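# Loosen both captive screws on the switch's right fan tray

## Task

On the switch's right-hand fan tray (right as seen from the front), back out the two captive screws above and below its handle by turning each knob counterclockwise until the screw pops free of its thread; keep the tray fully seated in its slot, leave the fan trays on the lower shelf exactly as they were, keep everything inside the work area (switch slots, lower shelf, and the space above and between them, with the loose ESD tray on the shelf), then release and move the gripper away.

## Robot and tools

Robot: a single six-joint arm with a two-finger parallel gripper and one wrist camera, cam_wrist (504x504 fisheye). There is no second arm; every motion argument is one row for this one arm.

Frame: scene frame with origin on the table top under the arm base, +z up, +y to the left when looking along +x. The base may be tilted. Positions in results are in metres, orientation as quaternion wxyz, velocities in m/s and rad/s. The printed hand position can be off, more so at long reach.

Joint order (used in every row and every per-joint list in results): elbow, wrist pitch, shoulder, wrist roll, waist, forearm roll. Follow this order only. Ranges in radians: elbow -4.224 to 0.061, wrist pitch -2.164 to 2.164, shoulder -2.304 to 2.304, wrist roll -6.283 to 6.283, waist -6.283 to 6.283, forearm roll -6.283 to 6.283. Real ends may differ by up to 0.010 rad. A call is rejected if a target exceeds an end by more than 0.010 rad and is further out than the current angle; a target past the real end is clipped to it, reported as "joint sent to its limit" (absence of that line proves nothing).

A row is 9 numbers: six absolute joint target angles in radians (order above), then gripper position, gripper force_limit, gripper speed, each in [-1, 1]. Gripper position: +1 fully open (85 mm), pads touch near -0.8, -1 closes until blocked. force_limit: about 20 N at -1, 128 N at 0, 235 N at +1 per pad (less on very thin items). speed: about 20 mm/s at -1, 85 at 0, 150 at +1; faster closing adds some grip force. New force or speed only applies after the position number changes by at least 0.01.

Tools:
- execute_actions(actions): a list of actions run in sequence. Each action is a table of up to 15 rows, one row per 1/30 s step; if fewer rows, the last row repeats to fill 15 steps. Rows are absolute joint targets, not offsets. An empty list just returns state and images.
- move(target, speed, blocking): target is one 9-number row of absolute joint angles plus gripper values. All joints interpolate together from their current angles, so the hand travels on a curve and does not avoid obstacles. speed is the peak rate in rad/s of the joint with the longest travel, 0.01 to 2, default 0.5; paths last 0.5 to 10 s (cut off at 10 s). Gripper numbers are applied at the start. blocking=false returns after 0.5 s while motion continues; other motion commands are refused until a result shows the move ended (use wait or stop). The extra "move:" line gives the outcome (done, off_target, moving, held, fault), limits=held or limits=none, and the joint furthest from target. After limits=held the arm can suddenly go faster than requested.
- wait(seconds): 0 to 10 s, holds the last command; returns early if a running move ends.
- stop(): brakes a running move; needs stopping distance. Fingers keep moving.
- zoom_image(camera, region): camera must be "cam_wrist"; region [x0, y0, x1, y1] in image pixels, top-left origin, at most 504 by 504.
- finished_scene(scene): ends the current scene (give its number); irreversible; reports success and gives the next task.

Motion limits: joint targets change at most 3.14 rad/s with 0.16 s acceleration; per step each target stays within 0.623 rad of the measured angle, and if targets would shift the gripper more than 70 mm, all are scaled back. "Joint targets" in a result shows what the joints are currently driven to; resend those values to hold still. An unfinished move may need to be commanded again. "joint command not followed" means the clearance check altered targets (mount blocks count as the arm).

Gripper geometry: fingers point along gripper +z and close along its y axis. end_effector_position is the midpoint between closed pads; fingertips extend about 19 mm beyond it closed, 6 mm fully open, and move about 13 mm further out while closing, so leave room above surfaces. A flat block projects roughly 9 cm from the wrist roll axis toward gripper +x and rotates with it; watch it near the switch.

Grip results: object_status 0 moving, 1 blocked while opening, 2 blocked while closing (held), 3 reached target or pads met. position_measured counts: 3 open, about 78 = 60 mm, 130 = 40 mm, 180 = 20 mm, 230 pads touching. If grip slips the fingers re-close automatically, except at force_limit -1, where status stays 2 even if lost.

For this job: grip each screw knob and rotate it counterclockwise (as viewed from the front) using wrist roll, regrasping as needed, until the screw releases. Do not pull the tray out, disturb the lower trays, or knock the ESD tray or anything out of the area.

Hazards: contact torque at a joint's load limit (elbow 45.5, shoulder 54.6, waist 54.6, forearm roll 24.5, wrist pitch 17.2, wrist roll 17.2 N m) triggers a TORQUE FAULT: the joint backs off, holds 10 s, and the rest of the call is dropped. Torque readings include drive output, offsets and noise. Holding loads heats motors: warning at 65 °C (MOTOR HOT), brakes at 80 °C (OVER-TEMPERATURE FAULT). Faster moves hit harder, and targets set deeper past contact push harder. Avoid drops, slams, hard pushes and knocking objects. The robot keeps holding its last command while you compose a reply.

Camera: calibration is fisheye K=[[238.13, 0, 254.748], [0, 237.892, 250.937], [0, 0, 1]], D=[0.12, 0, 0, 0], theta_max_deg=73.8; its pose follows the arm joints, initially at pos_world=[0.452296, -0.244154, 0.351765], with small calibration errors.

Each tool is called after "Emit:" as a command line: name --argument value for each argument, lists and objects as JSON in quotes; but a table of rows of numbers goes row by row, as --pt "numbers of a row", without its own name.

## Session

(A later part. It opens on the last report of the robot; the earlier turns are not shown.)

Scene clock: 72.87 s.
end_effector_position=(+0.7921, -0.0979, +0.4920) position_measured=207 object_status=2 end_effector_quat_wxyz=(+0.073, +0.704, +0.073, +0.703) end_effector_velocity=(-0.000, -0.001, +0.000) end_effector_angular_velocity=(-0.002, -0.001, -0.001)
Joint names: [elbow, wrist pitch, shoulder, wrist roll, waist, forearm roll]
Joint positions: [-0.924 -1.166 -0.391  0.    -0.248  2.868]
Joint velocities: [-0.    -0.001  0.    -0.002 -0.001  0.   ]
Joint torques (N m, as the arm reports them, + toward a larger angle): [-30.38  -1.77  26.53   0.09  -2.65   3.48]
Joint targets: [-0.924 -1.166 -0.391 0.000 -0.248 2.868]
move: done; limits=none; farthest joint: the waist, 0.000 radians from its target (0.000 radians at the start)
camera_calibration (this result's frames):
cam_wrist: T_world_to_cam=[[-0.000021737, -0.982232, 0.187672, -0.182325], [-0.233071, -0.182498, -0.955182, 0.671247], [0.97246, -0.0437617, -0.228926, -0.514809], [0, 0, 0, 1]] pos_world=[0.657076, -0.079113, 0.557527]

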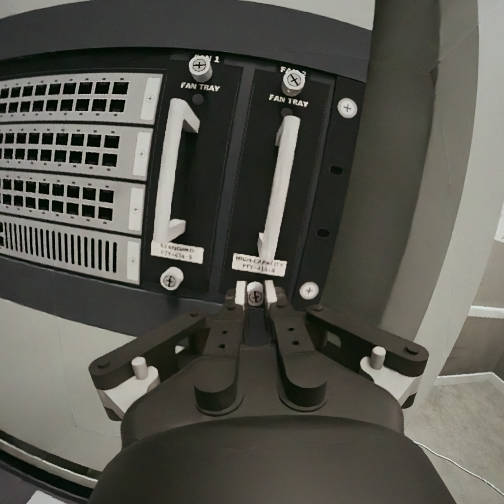

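Emit:
move --target '[-0.92128, -1.16696, -0.38955, -6.2, -0.24870, 2.86750, -1, 0, -0.3]' --speed 2.0

Emit:
execute_actions --actions '[[[-0.92128, -1.16696, -0.38955, -6.2, -0.24870, 2.86750, -0.42, 0, 0.5]]]'

Emit:
zoom_image --camera "cam_wrist" --region '[150, 220, 330, 340]'

Scene clock: 78.73 s.
end_effector_position=(+0.7912, -0.0979, +0.4920) position_measured=207 object_status=2 end_effector_quat_wxyz=(+0.043, +0.706, +0.043, +0.705) end_effector_velocity=(+0.000, +0.000, +0.000) end_effector_angular_velocity=(-0.002, -0.001, +0.000)
Joint names: [elbow, wrist pitch, shoulder, wrist roll, waist, forearm roll]
Joint positions: [-0.921 -1.167 -0.39  -6.2   -0.249  2.868]
Joint velocities: [-0.    -0.001  0.    -0.002  0.001  0.001]
Joint torques (N m, as the arm reports them, + toward a larger angle): [-25.74  -1.99  28.07   0.19  -4.75   1.88]
Joint targets: [-0.921 -1.167 -0.390 -6.200 -0.249 2.867]
move: done; limits=none; farthest joint: the waist, 0.000 radians from its target (0.000 radians at the start)
camera_calibration (this result's frames):
cam_wrist: T_world_to_cam=[[-0.00026464, -0.994438, 0.105323, -0.142851], [-0.233074, -0.10236, -0.967057, 0.684703], [0.972459, -0.0248038, -0.23175, -0.510649], [0, 0, 0, 1]] pos_world=[0.656134, -0.0846364, 0.558849]

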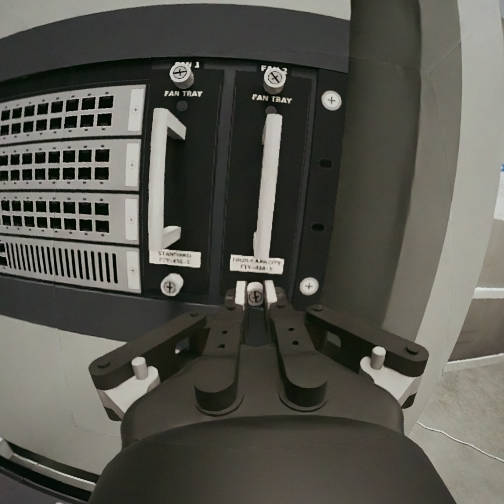

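Scene clock: 79.23 s.
end_effector_position=(+0.7912, -0.0979, +0.4921) position_measured=182 object_status=0 end_effector_quat_wxyz=(+0.044, +0.706, +0.043, +0.705) end_effector_velocity=(-0.000, +0.000, +0.000) end_effector_angular_velocity=(-0.001, -0.000, +0.002)
Joint names: [elbow, wrist pitch, shoulder, wrist roll, waist, forearm roll]
Joint positions: [-0.921 -1.167 -0.39  -6.2   -0.249  2.868]
Joint velocities: [ 0.    -0.001  0.    -0.     0.    -0.002]
Joint torques (N m, as the arm reports them, + toward a larger angle): [-25.63  -2.16  27.15  -0.06  -0.29   0.93]
Joint targets: [-0.921 -1.167 -0.390 -6.200 -0.249 2.867]
camera_calibration (this result's frames):
cam_wrist: T_world_to_cam=[[-0.000223116, -0.994411, 0.105574, -0.142992], [-0.232822, -0.102621, -0.96709, 0.684615], [0.972519, -0.0247957, -0.231498, -0.510826], [0, 0, 0, 1]] pos_world=[0.656149, -0.0846036, 0.558926]

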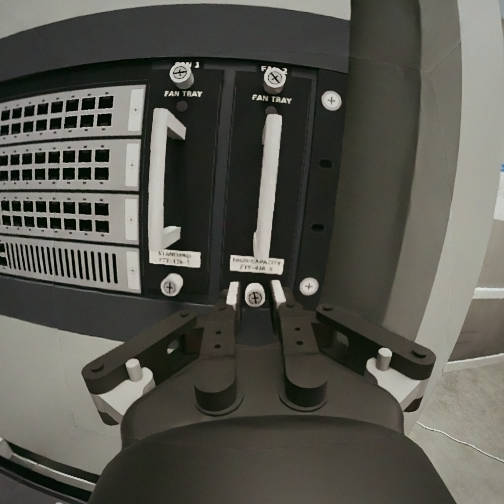

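Region (150, 220, 330, 340) of cam_wrist's 504x504 image, scaled by 2.800, with more detail than that image has.

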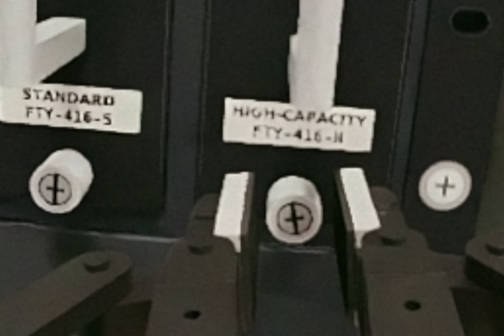

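Emit:
execute_actions --actions '[]'

Emit:
zoom_image --camera "cam_wrist" --region '[150, 220, 330, 340]'

Scene clock: 79.60 s.
end_effector_position=(+0.7912, -0.0979, +0.4921) position_measured=182 object_status=3 end_effector_quat_wxyz=(+0.044, +0.706, +0.043, +0.705) end_effector_velocity=(-0.000, -0.000, +0.000) end_effector_angular_velocity=(+0.000, -0.000, -0.001)
Joint names: [elbow, wrist pitch, shoulder, wrist roll, waist, forearm roll]
Joint positions: [-0.921 -1.167 -0.39  -6.2   -0.249  2.868]
Joint velocities: [-0.     0.     0.     0.001 -0.001 -0.   ]
Joint torques (N m, as the arm reports them, + toward a larger angle): [-25.16  -2.03  29.57   0.1   -0.87   1.29]
Joint targets: [-0.921 -1.167 -0.390 -6.200 -0.249 2.867]
camera_calibration (this result's frames):
cam_wrist: T_world_to_cam=[[-0.000134734, -0.994411, 0.105583, -0.143021], [-0.232812, -0.10265, -0.967089, 0.684599], [0.972522, -0.0247112, -0.231497, -0.510816], [0, 0, 0, 1]] pos_world=[0.656143, -0.0845699, 0.558917]

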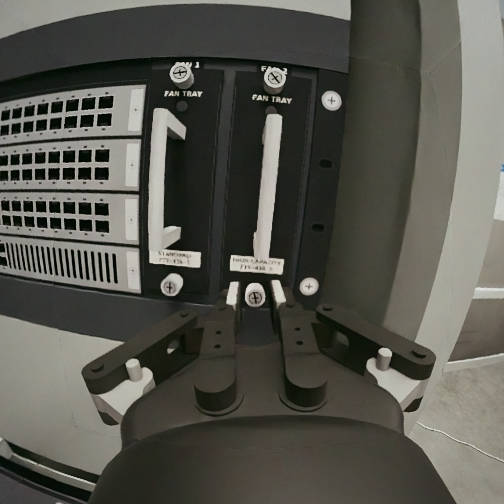

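Region (150, 220, 330, 340) of cam_wrist's 504x504 image, scaled by 2.800, with more detail than that image has.

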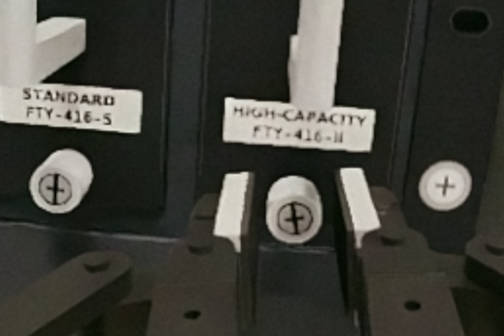

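Emit:
move --target '[-0.7641, -1.2261, -0.2894, -4.0, -0.2806, 2.8400, -0.42, 0, 0.5]' --speed 2.0

Emit:
execute_actions --actions '[[[-0.8467, -0.9222, -0.0421, 3.49, -0.3127, 2.7420, -0.2, 0, 0]], [[-0.8467, -0.9222, -0.0421, 3.49, -0.3127, 2.7420, -0.2, 0, 0]], [[-0.8467, -0.9222, -0.0421, 3.49, -0.3127, 2.7420, -0.2, 0, 0]], [[-0.8467, -0.9222, -0.0421, 3.49, -0.3127, 2.7420, -0.2, 0, 0]], [[-0.8467, -0.9222, -0.0421, 3.49, -0.3127, 2.7420, -0.2, 0, 0]], [[-0.8467, -0.9222, -0.0421, 3.49, -0.3127, 2.7420, -0.2, 0, 0]]]'

Scene clock: 87.27 s.
end_effector_position=(+0.7349, -0.0978, +0.4922) position_measured=182 object_status=3 end_effector_quat_wxyz=(+0.609, -0.359, +0.610, -0.358) end_effector_velocity=(-0.000, -0.001, +0.000) end_effector_angular_velocity=(+0.002, -0.001, -0.001)
Joint names: [elbow, wrist pitch, shoulder, wrist roll, waist, forearm roll]
Joint positions: [-0.764 -1.226 -0.289 -4.    -0.281  2.84 ]
Joint velocities: [ 0.    -0.001  0.     0.002 -0.001 -0.   ]
Joint torques (N m, as the arm reports them, + toward a larger angle): [-24.04  -2.07  21.43  -0.06   0.95   1.69]
Joint targets: [-0.764 -1.226 -0.289 -4.000 -0.281 2.840]
move: done; limits=none; farthest joint: the waist, 0.000 radians from its target (0.032 radians at the start)
camera_calibration (this result's frames):
cam_wrist: T_world_to_cam=[[-0.00112387, 0.500965, -0.865467, 0.481971], [-0.230785, 0.841974, 0.487666, 0.0464264], [0.973004, 0.200284, 0.114669, -0.604771], [0, 0, 0, 1]] pos_world=[0.599701, -0.159414, 0.463838]

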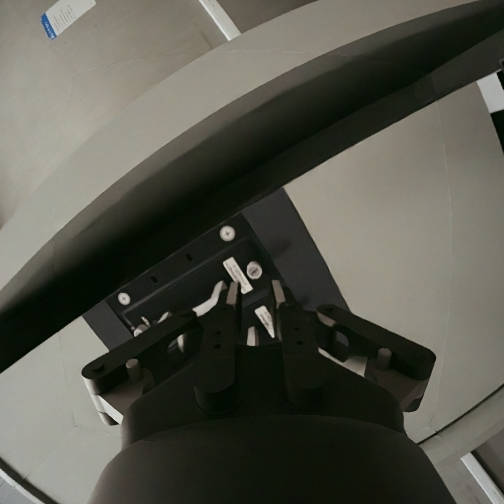

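Scene clock: 90.27 s.
end_effector_position=(+0.7348, -0.0981, +0.6323) position_measured=154 object_status=3 end_effector_quat_wxyz=(+0.707, -0.009, +0.708, -0.009) end_effector_velocity=(+0.000, +0.001, +0.000) end_effector_angular_velocity=(+0.245, -0.001, +0.002)
Joint names: [elbow, wrist pitch, shoulder, wrist roll, waist, forearm roll]
Joint positions: [-0.847 -0.922 -0.042  3.47  -0.313  2.742]
Joint velocities: [ 0.    -0.002  0.     0.245  0.001 -0.001]
Joint torques (N m, as the arm reports them, + toward a larger angle): [-29.38  -2.14  18.21  -0.26   1.72   1.33]
Joint targets: [-0.847 -0.922 -0.042 3.490 -0.313 2.742]
camera_calibration (this result's frames):
cam_wrist: T_world_to_cam=[[0.0000211703, 0.999969, -0.00784576, 0.10914], [-0.230151, 0.00764001, 0.973125, -0.410938], [0.973155, 0.0017851, 0.230144, -0.713324], [0, 0, 0, 1]] pos_world=[0.599595, -0.104724, 0.564917]

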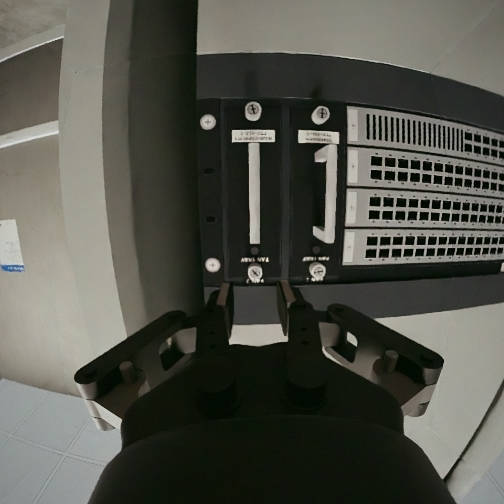

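Emit:
zoom_image --camera "cam_wrist" --region '[190, 80, 350, 300]'

Region (190, 80, 350, 300) of cam_wrist's 504x504 image, scaled by 2.291, with more detail than that image has; it fills the left 367 columns of this view, and the rest is white.

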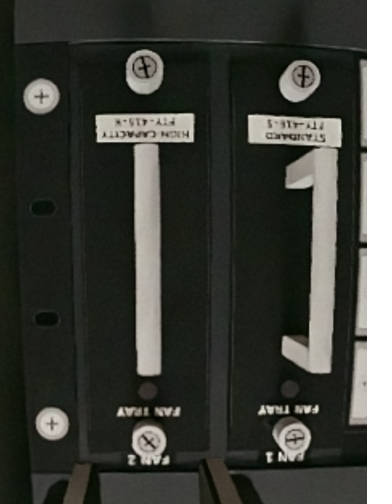

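Emit:
move --target '[-0.95555, -0.89630, -0.13055, 3.48, -0.28712, 2.76717, -0.2, 0, 0]' --speed 0.25

Emit:
zoom_image --camera "cam_wrist" --region '[180, 220, 330, 340]'

Scene clock: 91.60 s.
end_effector_position=(+0.7749, -0.0986, +0.6334) position_measured=154 object_status=3 end_effector_quat_wxyz=(+0.707, -0.001, +0.708, -0.001) end_effector_velocity=(+0.001, +0.000, +0.000) end_effector_angular_velocity=(+0.000, -0.002, +0.000)
Joint names: [elbow, wrist pitch, shoulder, wrist roll, waist, forearm roll]
Joint positions: [-0.955 -0.896 -0.13   3.48  -0.287  2.767]
Joint velocities: [-0.002 -0.001 -0.002 -0.001  0.001  0.001]
Joint torques (N m, as the arm reports them, + toward a larger angle): [-29.92  -2.12  24.54   0.13   0.15   0.97]
Joint targets: [-0.956 -0.896 -0.131 3.480 -0.287 2.767]
move: done; limits=none; farthest joint: the waist, 0.000 radians from its target (0.026 radians at the start)
camera_calibration (this result's frames):
cam_wrist: T_world_to_cam=[[0.000212688, 0.999899, 0.0142375, 0.0955076], [-0.230234, -0.013806, 0.973037, -0.404744], [0.973135, -0.00348489, 0.230207, -0.753054], [0, 0, 0, 1]] pos_world=[0.639617, -0.10371, 0.56583]

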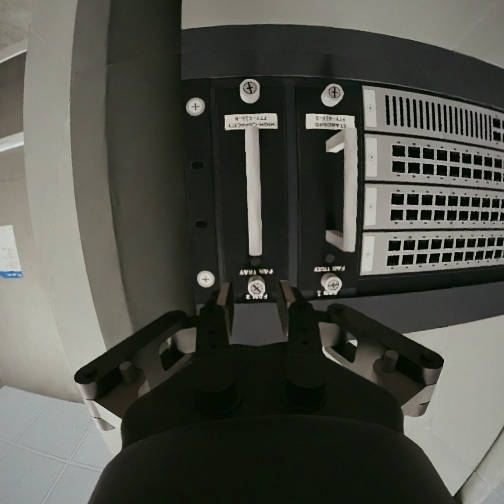

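Region (180, 220, 330, 340) of cam_wrist's 504x504 image, scaled by 3.360, with more detail than that image has; it fills the top 403 rows of this view, and the rest is white.

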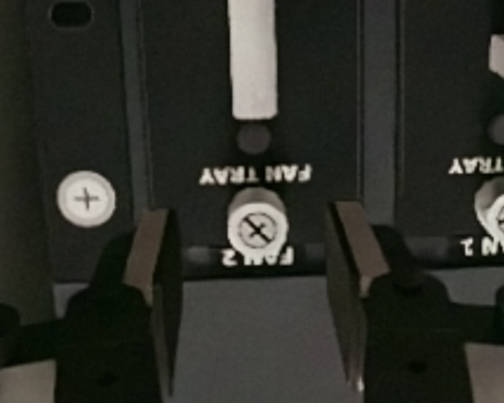

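Emit:
move --target '[-1.00942, -0.87836, -0.16883, 3.48, -0.27432, 2.77820, -0.2, 0, 0]' --speed 0.12

Emit:
zoom_image --camera "cam_wrist" --region '[180, 220, 330, 340]'

Scene clock: 94.13 s.
end_effector_position=(+0.7937, -0.0975, +0.6354) position_measured=154 object_status=3 end_effector_quat_wxyz=(+0.707, +0.000, +0.708, +0.000) end_effector_velocity=(+0.001, -0.001, -0.000) end_effector_angular_velocity=(-0.000, +0.001, -0.002)
Joint names: [elbow, wrist pitch, shoulder, wrist roll, waist, forearm roll]
Joint positions: [-1.009 -0.878 -0.169  3.48  -0.274  2.778]
Joint velocities: [-0.002  0.002 -0.002 -0.001 -0.001  0.001]
Joint torques (N m, as the arm reports them, + toward a larger angle): [-29.9   -2.19  24.97   0.21  -0.15   1.04]
Joint targets: [-1.009 -0.878 -0.169 3.480 -0.274 2.778]
move: done; limits=none; farthest joint: the waist, 0.000 radians from its target (0.013 radians at the start)
camera_calibration (this result's frames):
cam_wrist: T_world_to_cam=[[0.0000651078, 0.999833, 0.0182543, 0.091951], [-0.230176, -0.0177492, 0.972987, -0.402796], [0.973149, -0.00426506, 0.230137, -0.771936], [0, 0, 0, 1]] pos_world=[0.658489, -0.102377, 0.567888]

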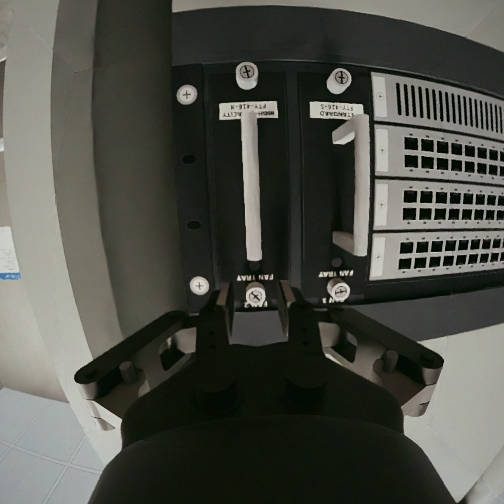

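Region (180, 220, 330, 340) of cam_wrist's 504x504 image, scaled by 3.360, with more detail than that image has; it fills the top 403 rows of this view, and the rest is white.

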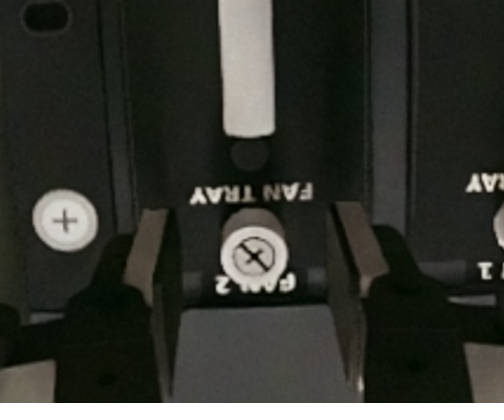

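Emit:
execute_actions --actions '[[[-1.00942, -0.87836, -0.16883, 3.48, -0.27432, 2.77820, -0.42, 0, 0.5], [-1.00942, -0.87836, -0.16883, 3.48, -0.27432, 2.77820, -0.42, 0, 0.5], [-1.00942, -0.87836, -0.16883, 3.48, -0.27432, 2.77820, -0.42, 0, 0.5], [-1.00942, -0.87836, -0.16883, 3.48, -0.27432, 2.77820, -0.42, 0, 0.5], [-1.00942, -0.87836, -0.16883, 5.05, -0.27432, 2.77820, -0.42, 0, 0.5]], [[-1.00942, -0.87836, -0.16883, 5.05, -0.27432, 2.77820, -0.42, 0, 0.5]]]'

Emit:
zoom_image --camera "cam_wrist" --region '[180, 220, 330, 340]'

Scene clock: 95.80 s.
end_effector_position=(+0.7938, -0.0975, +0.6354) position_measured=182 object_status=3 end_effector_quat_wxyz=(+0.503, +0.497, +0.503, +0.497) end_effector_velocity=(-0.000, -0.000, +0.000) end_effector_angular_velocity=(+0.142, -0.001, -0.000)
Joint names: [elbow, wrist pitch, shoulder, wrist roll, waist, forearm roll]
Joint positions: [-1.009 -0.878 -0.169  5.038 -0.274  2.778]
Joint velocities: [ 0.    -0.001 -0.     0.142  0.     0.001]
Joint torques (N m, as the arm reports them, + toward a larger angle): [-29.36  -2.34  24.1    0.15   0.26   1.33]
Joint targets: [-1.009 -0.878 -0.169 5.050 -0.274 2.778]
camera_calibration (this result's frames):
cam_wrist: T_world_to_cam=[[0.00127728, -0.00563661, 0.999983, -0.630848], [-0.231573, -0.972804, -0.00518762, 0.126823], [0.972817, -0.231563, -0.00254783, -0.646052], [0, 0, 0, 1]] pos_world=[0.658665, -0.0297836, 0.629849]

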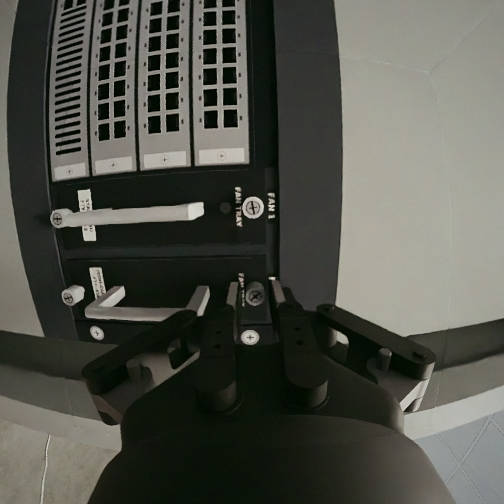

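Region (180, 220, 330, 340) of cam_wrist's 504x504 image, scaled by 3.360, with more detail than that image has; it fills the top 403 rows of this view, and the rest is white.

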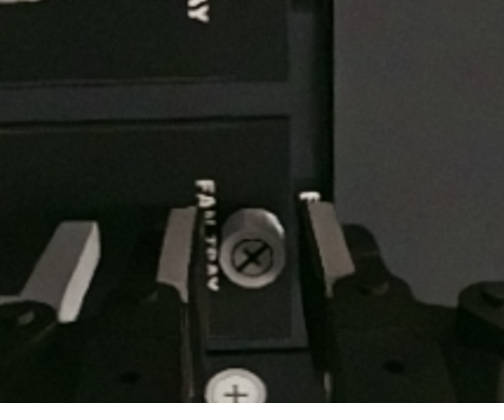

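Emit:
zoom_image --camera "cam_wrist" --region '[30, 190, 150, 330]'

Emit:
execute_actions --actions '[[[-1.00942, -0.87836, -0.16883, 6.2, -0.27432, 2.77820, -0.42, 0, 0.5]], [[-1.00942, -0.87836, -0.16883, 6.2, -0.27432, 2.77820, -0.42, 0, 0.5], [-1.00942, -0.87836, -0.16883, 6.2, -0.27432, 2.77820, -0.42, 0, 0.5], [-1.00942, -0.87836, -0.16883, 6.2, -0.27432, 2.77820, -0.42, 0, 0.5], [-1.00942, -0.87836, -0.16883, 6.2, -0.27432, 2.77820, -0.42, 0, 0.5], [-1.00942, -0.87836, -0.16883, 6.2, -0.27432, 2.77820, -0.42, 0, 0.5], [-1.00942, -0.87836, -0.16883, 6.2, -0.27432, 2.77820, -0.42, 0, 0.5], [-1.00942, -0.87836, -0.16883, 6.2, -0.27432, 2.77820, -1, 0, -0.3]]]'

Region (30, 190, 150, 330) of cam_wrist's 504x504 image, scaled by 3.600, with more detail than that image has; it fills the left 432 columns of this view, and the rest is white.

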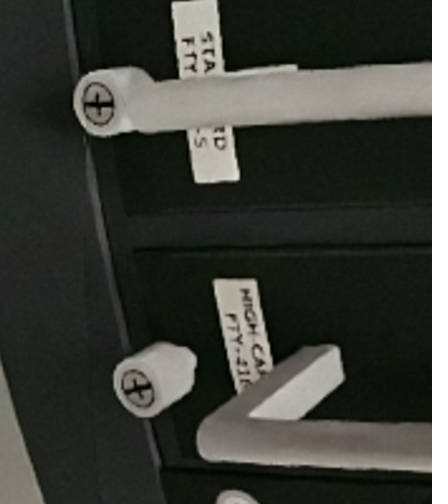

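Scene clock: 97.17 s.
end_effector_position=(+0.7937, -0.0973, +0.6354) position_measured=208 object_status=0 end_effector_quat_wxyz=(+0.148, +0.692, +0.148, +0.691) end_effector_velocity=(+0.000, +0.000, -0.000) end_effector_angular_velocity=(+0.005, +0.001, +0.000)
Joint names: [elbow, wrist pitch, shoulder, wrist roll, waist, forearm roll]
Joint positions: [-1.009 -0.879 -0.169  6.199 -0.274  2.778]
Joint velocities: [-0.001  0.001 -0.001  0.005  0.001  0.   ]
Joint torques (N m, as the arm reports them, + toward a larger angle): [-32.37  -1.81  22.48   0.07   0.82   2.95]
Joint targets: [-1.009 -0.878 -0.169 6.200 -0.274 2.778]
camera_calibration (this result's frames):
cam_wrist: T_world_to_cam=[[0.00057903, -0.919504, 0.39308, -0.333584], [-0.232555, -0.382427, -0.894241, 0.750048], [0.972583, -0.0908948, -0.214056, -0.497623], [0, 0, 0, 1]] pos_world=[0.6586, -0.0651252, 0.69533]

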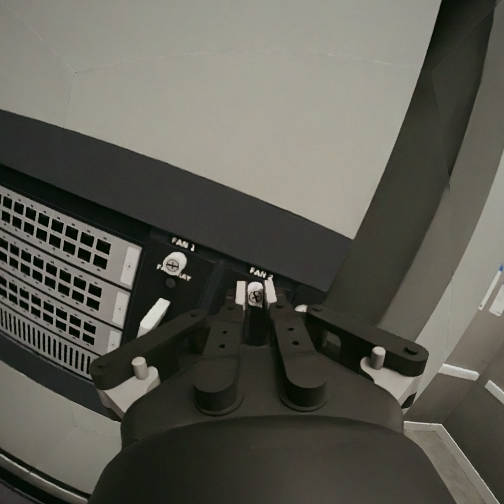

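Emit:
execute_actions --actions '[[[-1.00905, -0.87845, -0.16854, -6.2, -0.27439, 2.77813, -1, 0, -0.3]], [[-1.00852, -0.87859, -0.16812, -6.2, -0.27450, 2.77803, -1, 0, -0.3]], [[-1.00801, -0.87872, -0.16772, -6.2, -0.27461, 2.77794, -1, 0, -0.3]], [[-1.00750, -0.87884, -0.16732, -6.2, -0.27471, 2.77784, -1, 0, -0.3]], [[-1.00697, -0.87898, -0.16690, -6.2, -0.27482, 2.77774, -1, 0, -0.3]]]'

Emit:
execute_actions --actions '[[[-1.00646, -0.87911, -0.16650, -6.2, -0.27492, 2.77764, -1, 0, -0.3]], [[-1.00595, -0.87923, -0.16611, -6.2, -0.27502, 2.77755, -1, 0, -0.3]], [[-1.00544, -0.87936, -0.16571, -6.2, -0.27512, 2.77745, -1, 0, -0.3]], [[-1.00491, -0.87950, -0.16529, -6.2, -0.27523, 2.77735, -1, 0, -0.3]], [[-1.00463, -0.87957, -0.16506, -6.2, -0.27529, 2.77730, -1, 0, -0.3], [-1.00463, -0.87957, -0.16506, -6.2, -0.27529, 2.77730, -1, 0, -0.3], [-1.00463, -0.87957, -0.16506, -6.2, -0.27529, 2.77730, -1, 0, -0.3], [-1.00463, -0.87957, -0.16506, -6.2, -0.27529, 2.77730, -1, 0, -0.3], [-1.00463, -0.87957, -0.16506, -6.2, -0.27529, 2.77730, -1, 0, -0.3], [-1.00463, -0.87957, -0.16506, -6.2, -0.27529, 2.77730, -1, 0, -0.3], [-1.00463, -0.87957, -0.16506, -6.2, -0.27529, 2.77730, -0.42, 0, 0.5]]]'

Emit:
zoom_image --camera "cam_wrist" --region '[180, 220, 330, 340]'

Scene clock: 101.53 s.
end_effector_position=(+0.7930, -0.0974, +0.6354) position_measured=208 object_status=2 end_effector_quat_wxyz=(+0.251, +0.662, +0.251, +0.661) end_effector_velocity=(-0.000, -0.000, -0.000) end_effector_angular_velocity=(-2.771, +0.000, +0.003)
Joint names: [elbow, wrist pitch, shoulder, wrist roll, waist, forearm roll]
Joint positions: [-1.007 -0.879 -0.167 -0.387 -0.275  2.778]
Joint velocities: [ 0.001 -0.001  0.    -2.771 -0.001  0.   ]
Joint torques (N m, as the arm reports them, + toward a larger angle): [-33.24  -2.2   22.75   0.36   0.78   1.39]
Joint targets: [-1.007 -0.879 -0.167 -0.917 -0.275 2.778]
camera_calibration (this result's frames):
cam_wrist: T_world_to_cam=[[0.000813047, -0.759963, 0.649965, -0.481546], [-0.232518, -0.632295, -0.739012, 0.626876], [0.972592, -0.150528, -0.177219, -0.526154], [0, 0, 0, 1]] pos_world=[0.657884, -0.0487878, 0.683012]

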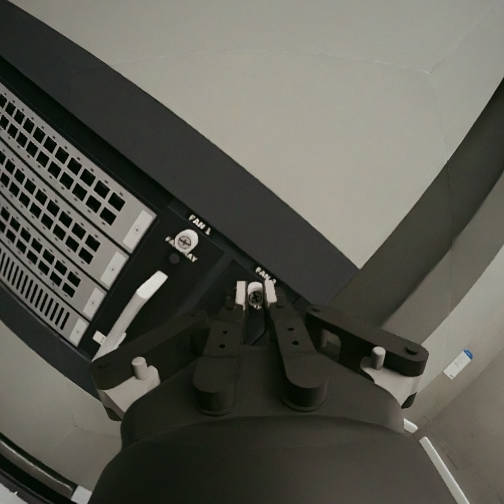

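Scene clock: 104.03 s.
end_effector_position=(+0.7921, -0.0976, +0.6356) position_measured=182 object_status=0 end_effector_quat_wxyz=(+0.090, +0.702, +0.089, +0.701) end_effector_velocity=(+0.000, +0.001, -0.001) end_effector_angular_velocity=(-0.008, +0.002, +0.001)
Joint names: [elbow, wrist pitch, shoulder, wrist roll, waist, forearm roll]
Joint positions: [-1.005 -0.88  -0.165 -6.199 -0.275  2.777]
Joint velocities: [ 0.     0.002 -0.001 -0.008  0.001 -0.   ]
Joint torques (N m, as the arm reports them, + toward a larger angle): [-29.3   -2.09  26.58   0.13  -0.05   1.37]
Joint targets: [-1.005 -0.880 -0.165 -6.200 -0.275 2.777]
camera_calibration (this result's frames):
cam_wrist: T_world_to_cam=[[-0.000110915, -0.972174, 0.234261, -0.237537], [-0.232492, -0.227817, -0.94554, 0.797423], [0.972598, -0.0545688, -0.225997, -0.484904], [0, 0, 0, 1]] pos_world=[0.656985, -0.0757213, 0.700055]

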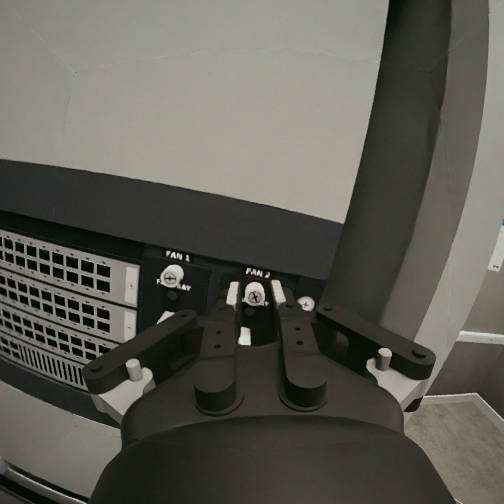

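Region (180, 220, 330, 340) of cam_wrist's 504x504 image, scaled by 3.360, with more detail than that image has; it fills the top 403 rows of this view, and the rest is white.

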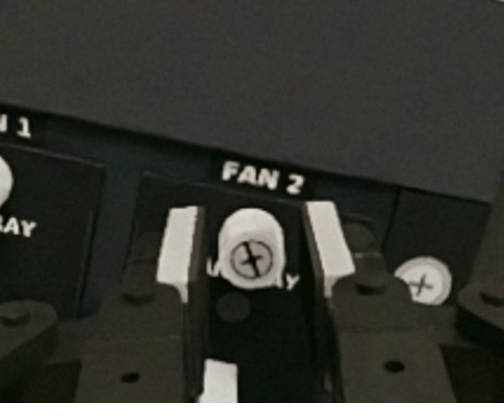

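Emit:
execute_actions --actions '[[[-1.00660, -0.87907, -0.16662, 6.2, -0.27489, 2.77767, -0.42, 0, 0.5]], [[-1.00660, -0.87907, -0.16662, 6.2, -0.27489, 2.77767, -0.42, 0, 0.5]], [[-1.00660, -0.87907, -0.16662, 6.2, -0.27489, 2.77767, -0.42, 0, 0.5]], [[-1.00660, -0.87907, -0.16662, 6.2, -0.27489, 2.77767, -0.42, 0, 0.5]], [[-1.00660, -0.87907, -0.16662, 6.2, -0.27489, 2.77767, -0.42, 0, 0.5]], [[-1.00660, -0.87907, -0.16662, 6.2, -0.27489, 2.77767, -0.42, 0, 0.5]], [[-1.00660, -0.87907, -0.16662, 6.2, -0.27489, 2.77767, -0.42, 0, 0.5]], [[-1.00660, -0.87907, -0.16662, 6.2, -0.27489, 2.77767, -0.42, 0, 0.5]], [[-1.00660, -0.87907, -0.16662, 6.2, -0.27489, 2.77767, -0.42, 0, 0.5]], [[-1.00660, -0.87907, -0.16662, 6.2, -0.27489, 2.77767, -0.42, 0, 0.5], [-1.00660, -0.87907, -0.16662, 6.2, -0.27489, 2.77767, -0.42, 0, 0.5], [-1.00660, -0.87907, -0.16662, 6.2, -0.27489, 2.77767, -0.42, 0, 0.5], [-1.00660, -0.87907, -0.16662, 6.2, -0.27489, 2.77767, -0.42, 0, 0.5], [-1.00660, -0.87907, -0.16662, 6.2, -0.27489, 2.77767, -0.42, 0, 0.5], [-1.00660, -0.87907, -0.16662, 6.2, -0.27489, 2.77767, -0.42, 0, 0.5], [-1.00660, -0.87907, -0.16662, 6.2, -0.27489, 2.77767, -1, 0, -0.3]]]'

Emit:
execute_actions --actions '[[[-1.00623, -0.87916, -0.16633, -6.2, -0.27496, 2.77760, -1, 0, -0.3]], [[-1.00570, -0.87930, -0.16591, -6.2, -0.27507, 2.77750, -1, 0, -0.3]], [[-1.00519, -0.87943, -0.16551, -6.2, -0.27518, 2.77741, -1, 0, -0.3]], [[-1.00468, -0.87955, -0.16511, -6.2, -0.27528, 2.77731, -1, 0, -0.3]], [[-1.00415, -0.87969, -0.16469, -6.2, -0.27539, 2.77721, -1, 0, -0.3]], [[-1.00364, -0.87982, -0.16429, -6.2, -0.27549, 2.77711, -1, 0, -0.3]], [[-1.00313, -0.87994, -0.16389, -6.2, -0.27559, 2.77702, -1, 0, -0.3]], [[-1.00262, -0.88007, -0.16349, -6.2, -0.27569, 2.77692, -1, 0, -0.3]], [[-1.00209, -0.88021, -0.16307, -6.2, -0.27580, 2.77682, -1, 0, -0.3]]]'

Emit:
execute_actions --actions '[[[-1.00181, -0.88028, -0.16285, -6.2, -0.27586, 2.77677, -1, 0, -0.3], [-1.00181, -0.88028, -0.16285, -6.2, -0.27586, 2.77677, -1, 0, -0.3], [-1.00181, -0.88028, -0.16285, -6.2, -0.27586, 2.77677, -1, 0, -0.3], [-1.00181, -0.88028, -0.16285, -6.2, -0.27586, 2.77677, -1, 0, -0.3], [-1.00181, -0.88028, -0.16285, -6.2, -0.27586, 2.77677, -1, 0, -0.3], [-1.00181, -0.88028, -0.16285, -6.2, -0.27586, 2.77677, -1, 0, -0.3], [-1.00181, -0.88028, -0.16285, -6.2, -0.27586, 2.77677, -0.42, 0, 0.5]]]'

Emit:
zoom_image --camera "cam_wrist" --region '[180, 220, 330, 340]'

Scene clock: 110.33 s.
end_effector_position=(+0.7927, -0.0974, +0.6354) position_measured=208 object_status=0 end_effector_quat_wxyz=(+0.148, +0.692, +0.148, +0.691) end_effector_velocity=(+0.000, +0.000, -0.000) end_effector_angular_velocity=(+0.008, +0.000, +0.001)
Joint names: [elbow, wrist pitch, shoulder, wrist roll, waist, forearm roll]
Joint positions: [-1.006 -0.879 -0.166  6.199 -0.275  2.778]
Joint velocities: [-0.001  0.    -0.001  0.008  0.    -0.001]
Joint torques (N m, as the arm reports them, + toward a larger angle): [-32.44  -1.97  20.04   0.29  -0.24   0.83]
Joint targets: [-1.007 -0.879 -0.167 6.200 -0.275 2.778]
camera_calibration (this result's frames):
cam_wrist: T_world_to_cam=[[0.000485534, -0.919326, 0.393497, -0.333812], [-0.232645, -0.382804, -0.894057, 0.749703], [0.972562, -0.0911111, -0.214063, -0.49666], [0, 0, 0, 1]] pos_world=[0.65761, -0.0651438, 0.695315]

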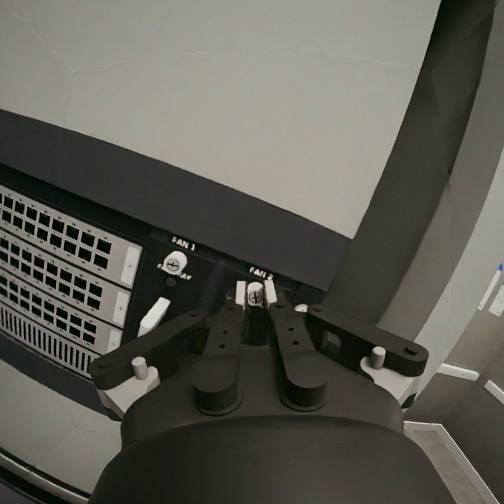

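Scene clock: 114.83 s.
end_effector_position=(+0.7912, -0.0975, +0.6355) position_measured=208 object_status=2 end_effector_quat_wxyz=(-0.004, +0.708, -0.004, +0.707) end_effector_velocity=(+0.000, +0.001, -0.000) end_effector_angular_velocity=(-2.370, +0.000, +0.003)
Joint names: [elbow, wrist pitch, shoulder, wrist roll, waist, forearm roll]
Joint positions: [-1.002 -0.88  -0.163 -5.933 -0.276  2.777]
Joint velocities: [ 0.     0.001  0.    -2.371  0.001  0.001]
Joint torques (N m, as the arm reports them, + toward a larger angle): [-31.32  -2.35  26.39   0.81  -0.04   2.  ]
Joint targets: [-1.002 -0.880 -0.163 -6.200 -0.276 2.777]
camera_calibration (this result's frames):
cam_wrist: T_world_to_cam=[[-0.000182692, -0.999568, -0.0293738, -0.0724695], [-0.232605, 0.0286106, -0.97215, 0.839163], [0.972571, 0.00665487, -0.232509, -0.473949], [0, 0, 0, 1]] pos_world=[0.656129, -0.0932931, 0.703467]

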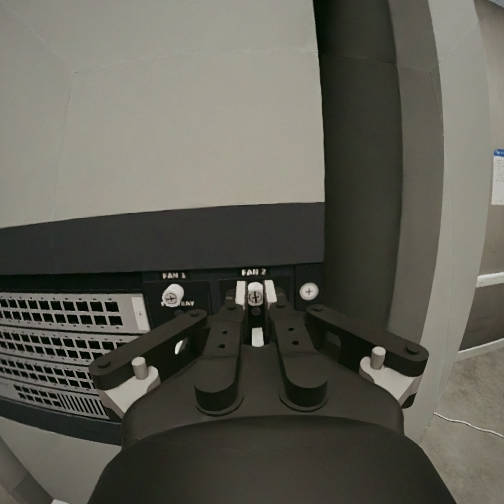

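Scene clock: 115.33 s.
end_effector_position=(+0.7912, -0.0975, +0.6356) position_measured=182 object_status=0 end_effector_quat_wxyz=(+0.090, +0.702, +0.090, +0.701) end_effector_velocity=(-0.000, -0.000, -0.002) end_effector_angular_velocity=(-0.008, +0.003, -0.001)
Joint names: [elbow, wrist pitch, shoulder, wrist roll, waist, forearm roll]
Joint positions: [-1.002 -0.88  -0.163 -6.199 -0.276  2.777]
Joint velocities: [ 0.001  0.002 -0.    -0.009  0.     0.   ]
Joint torques (N m, as the arm reports them, + toward a larger angle): [-29.76  -2.18  23.58   0.26  -0.45   1.56]
Joint targets: [-1.002 -0.880 -0.163 -6.200 -0.276 2.777]
camera_calibration (this result's frames):
cam_wrist: T_world_to_cam=[[0.0000958491, -0.972114, 0.23451, -0.237743], [-0.232406, -0.228111, -0.945491, 0.797142], [0.972619, -0.054411, -0.225947, -0.484041], [0, 0, 0, 1]] pos_world=[0.656071, -0.0756133, 0.700076]

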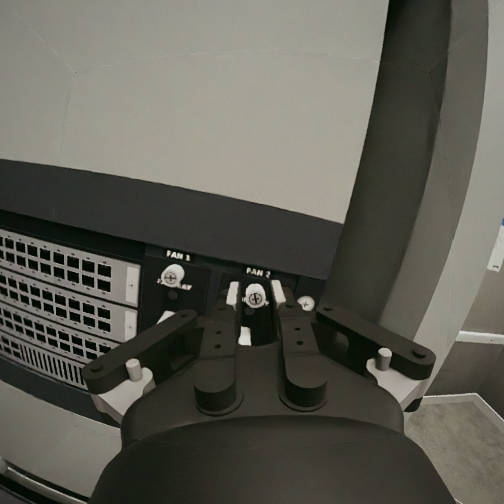

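Region (180, 220, 330, 340) of cam_wrist's 504x504 image, scaled by 3.360, with more detail than that image has; it fills the top 403 rows of this view, and the rest is white.

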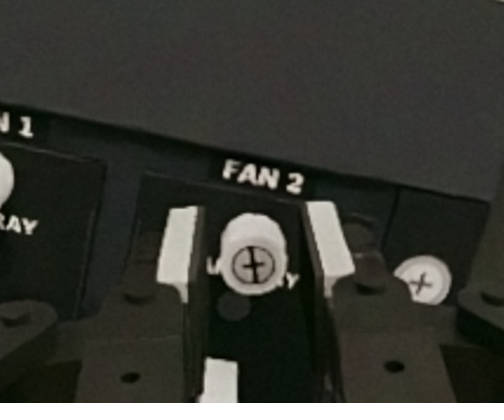

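Emit:
move --target '[-0.7574, -0.9389, 0.0376, -6.2, -0.3402, 2.7123, -0.2, 0, 0]' --speed 0.4

Emit:
move --target '[-0.7657, -1.3137, -0.2348, -6.27, 0.3342, 4.1276, -0.2, 0, 0]' --speed 1.0

Scene clock: 120.83 s.
end_effector_position=(+0.7000, -0.0981, +0.6323) position_measured=154 object_status=3 end_effector_quat_wxyz=(+0.101, +0.700, +0.102, +0.699) end_effector_velocity=(-0.001, +0.000, +0.000) end_effector_angular_velocity=(+0.000, -0.000, +0.001)
Joint names: [elbow, wrist pitch, shoulder, wrist roll, waist, forearm roll]
Joint positions: [-0.758 -0.939  0.037 -6.2   -0.34   2.712]
Joint velocities: [ 0.002 -0.001  0.002  0.001 -0.    -0.002]
Joint torques (N m, as the arm reports them, + toward a larger angle): [-28.84  -2.1   17.63   0.04  -0.05   1.64]
Joint targets: [-0.757 -0.939 0.038 -6.200 -0.340 2.712]
move: done; limits=none; farthest joint: the waist, 0.000 radians from its target (0.064 radians at the start)
camera_calibration (this result's frames):
cam_wrist: T_world_to_cam=[[0.000205646, -0.963557, 0.267502, -0.257637], [-0.232808, -0.260198, -0.937068, 0.764504], [0.972523, -0.0620841, -0.224378, -0.397806], [0, 0, 0, 1]] pos_world=[0.564911, -0.0740231, 0.696053]

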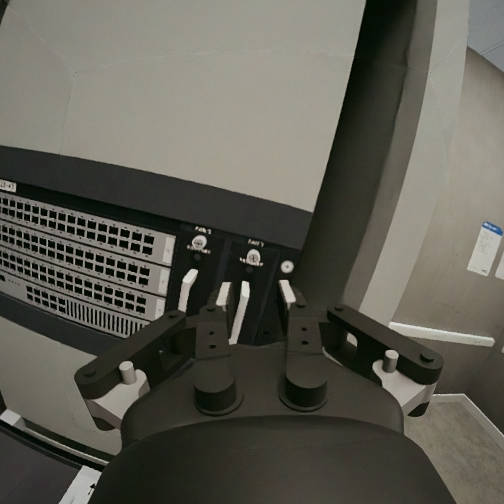

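Scene clock: 123.00 s.
end_effector_position=(+0.6798, +0.0141, +0.4996) position_measured=154 object_status=3 end_effector_quat_wxyz=(+0.099, +0.631, -0.321, +0.700) end_effector_velocity=(-0.000, -0.001, -0.001) end_effector_angular_velocity=(+0.000, +0.002, -0.002)
Joint names: [elbow, wrist pitch, shoulder, wrist roll, waist, forearm roll]
Joint positions: [-0.766 -1.314 -0.235 -6.27   0.334  4.127]
Joint velocities: [ 0.     0.    -0.001 -0.001 -0.     0.002]
Joint torques (N m, as the arm reports them, + toward a larger angle): [-21.9   -2.22  24.25   0.08   1.83   0.19]
Joint targets: [-0.766 -1.314 -0.235 -6.270 0.334 4.128]
move: done; limits=none; farthest joint: the waist, 0.000 radians from its target (0.674 radians at the start)
camera_calibration (this result's frames):
cam_wrist: T_world_to_cam=[[-0.539862, -0.769806, -0.340512, 0.554104], [-0.00075225, 0.404968, -0.914331, 0.486095], [0.841753, -0.493356, -0.219206, -0.308641], [0, 0, 0, 1]] pos_world=[0.559305, 0.0774295, 0.565475]

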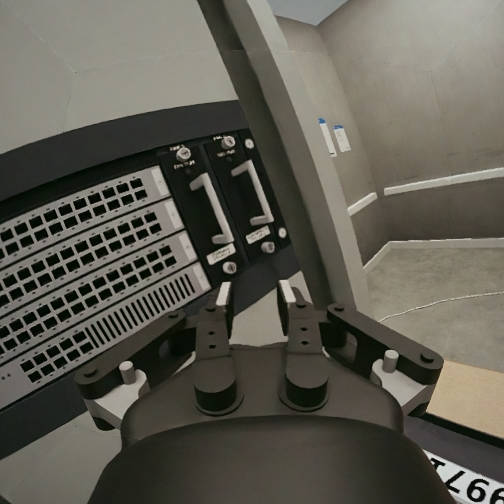

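Emit:
zoom_image --camera "cam_wrist" --region '[150, 120, 310, 290]'

Region (150, 120, 310, 290) of cam_wrist's 504x504 image, scaled by 2.965, with more detail than that image has; it fills the left 474 columns of this view, and the rest is white.

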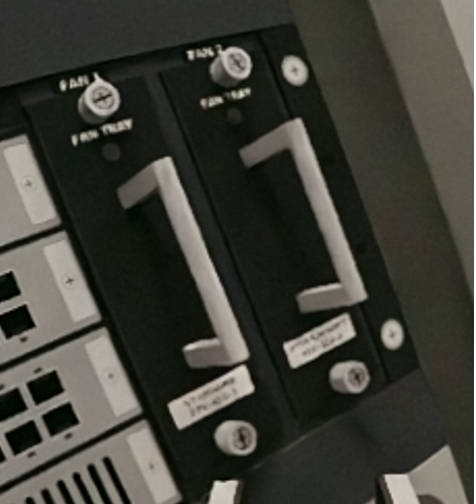

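Emit:
zoom_image --camera "cam_wrist" --region '[200, 215, 300, 285]'

Emit:
zoom_image --camera "cam_wrist" --region '[160, 125, 260, 185]'

Region (200, 215, 300, 285) of cam_wrist's 504x504 image, scaled by 5.040, with more detail than that image has; it fills the top 353 rows of this view, and the rest is white.

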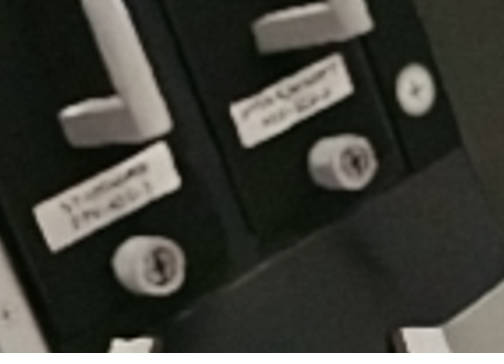

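Region (160, 125, 260, 185) of cam_wrist's 504x504 image, scaled by 5.040, with more detail than that image has; it fills the top 302 rows of this view, and the rest is white.

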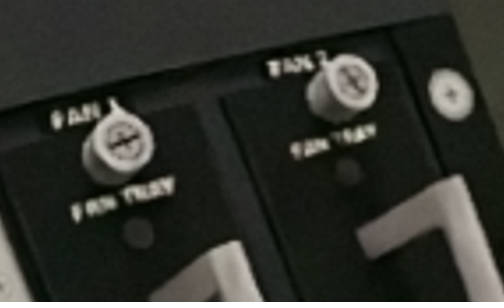

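Emit:
finished_scene --scene 1

The scene is finished: the task was done.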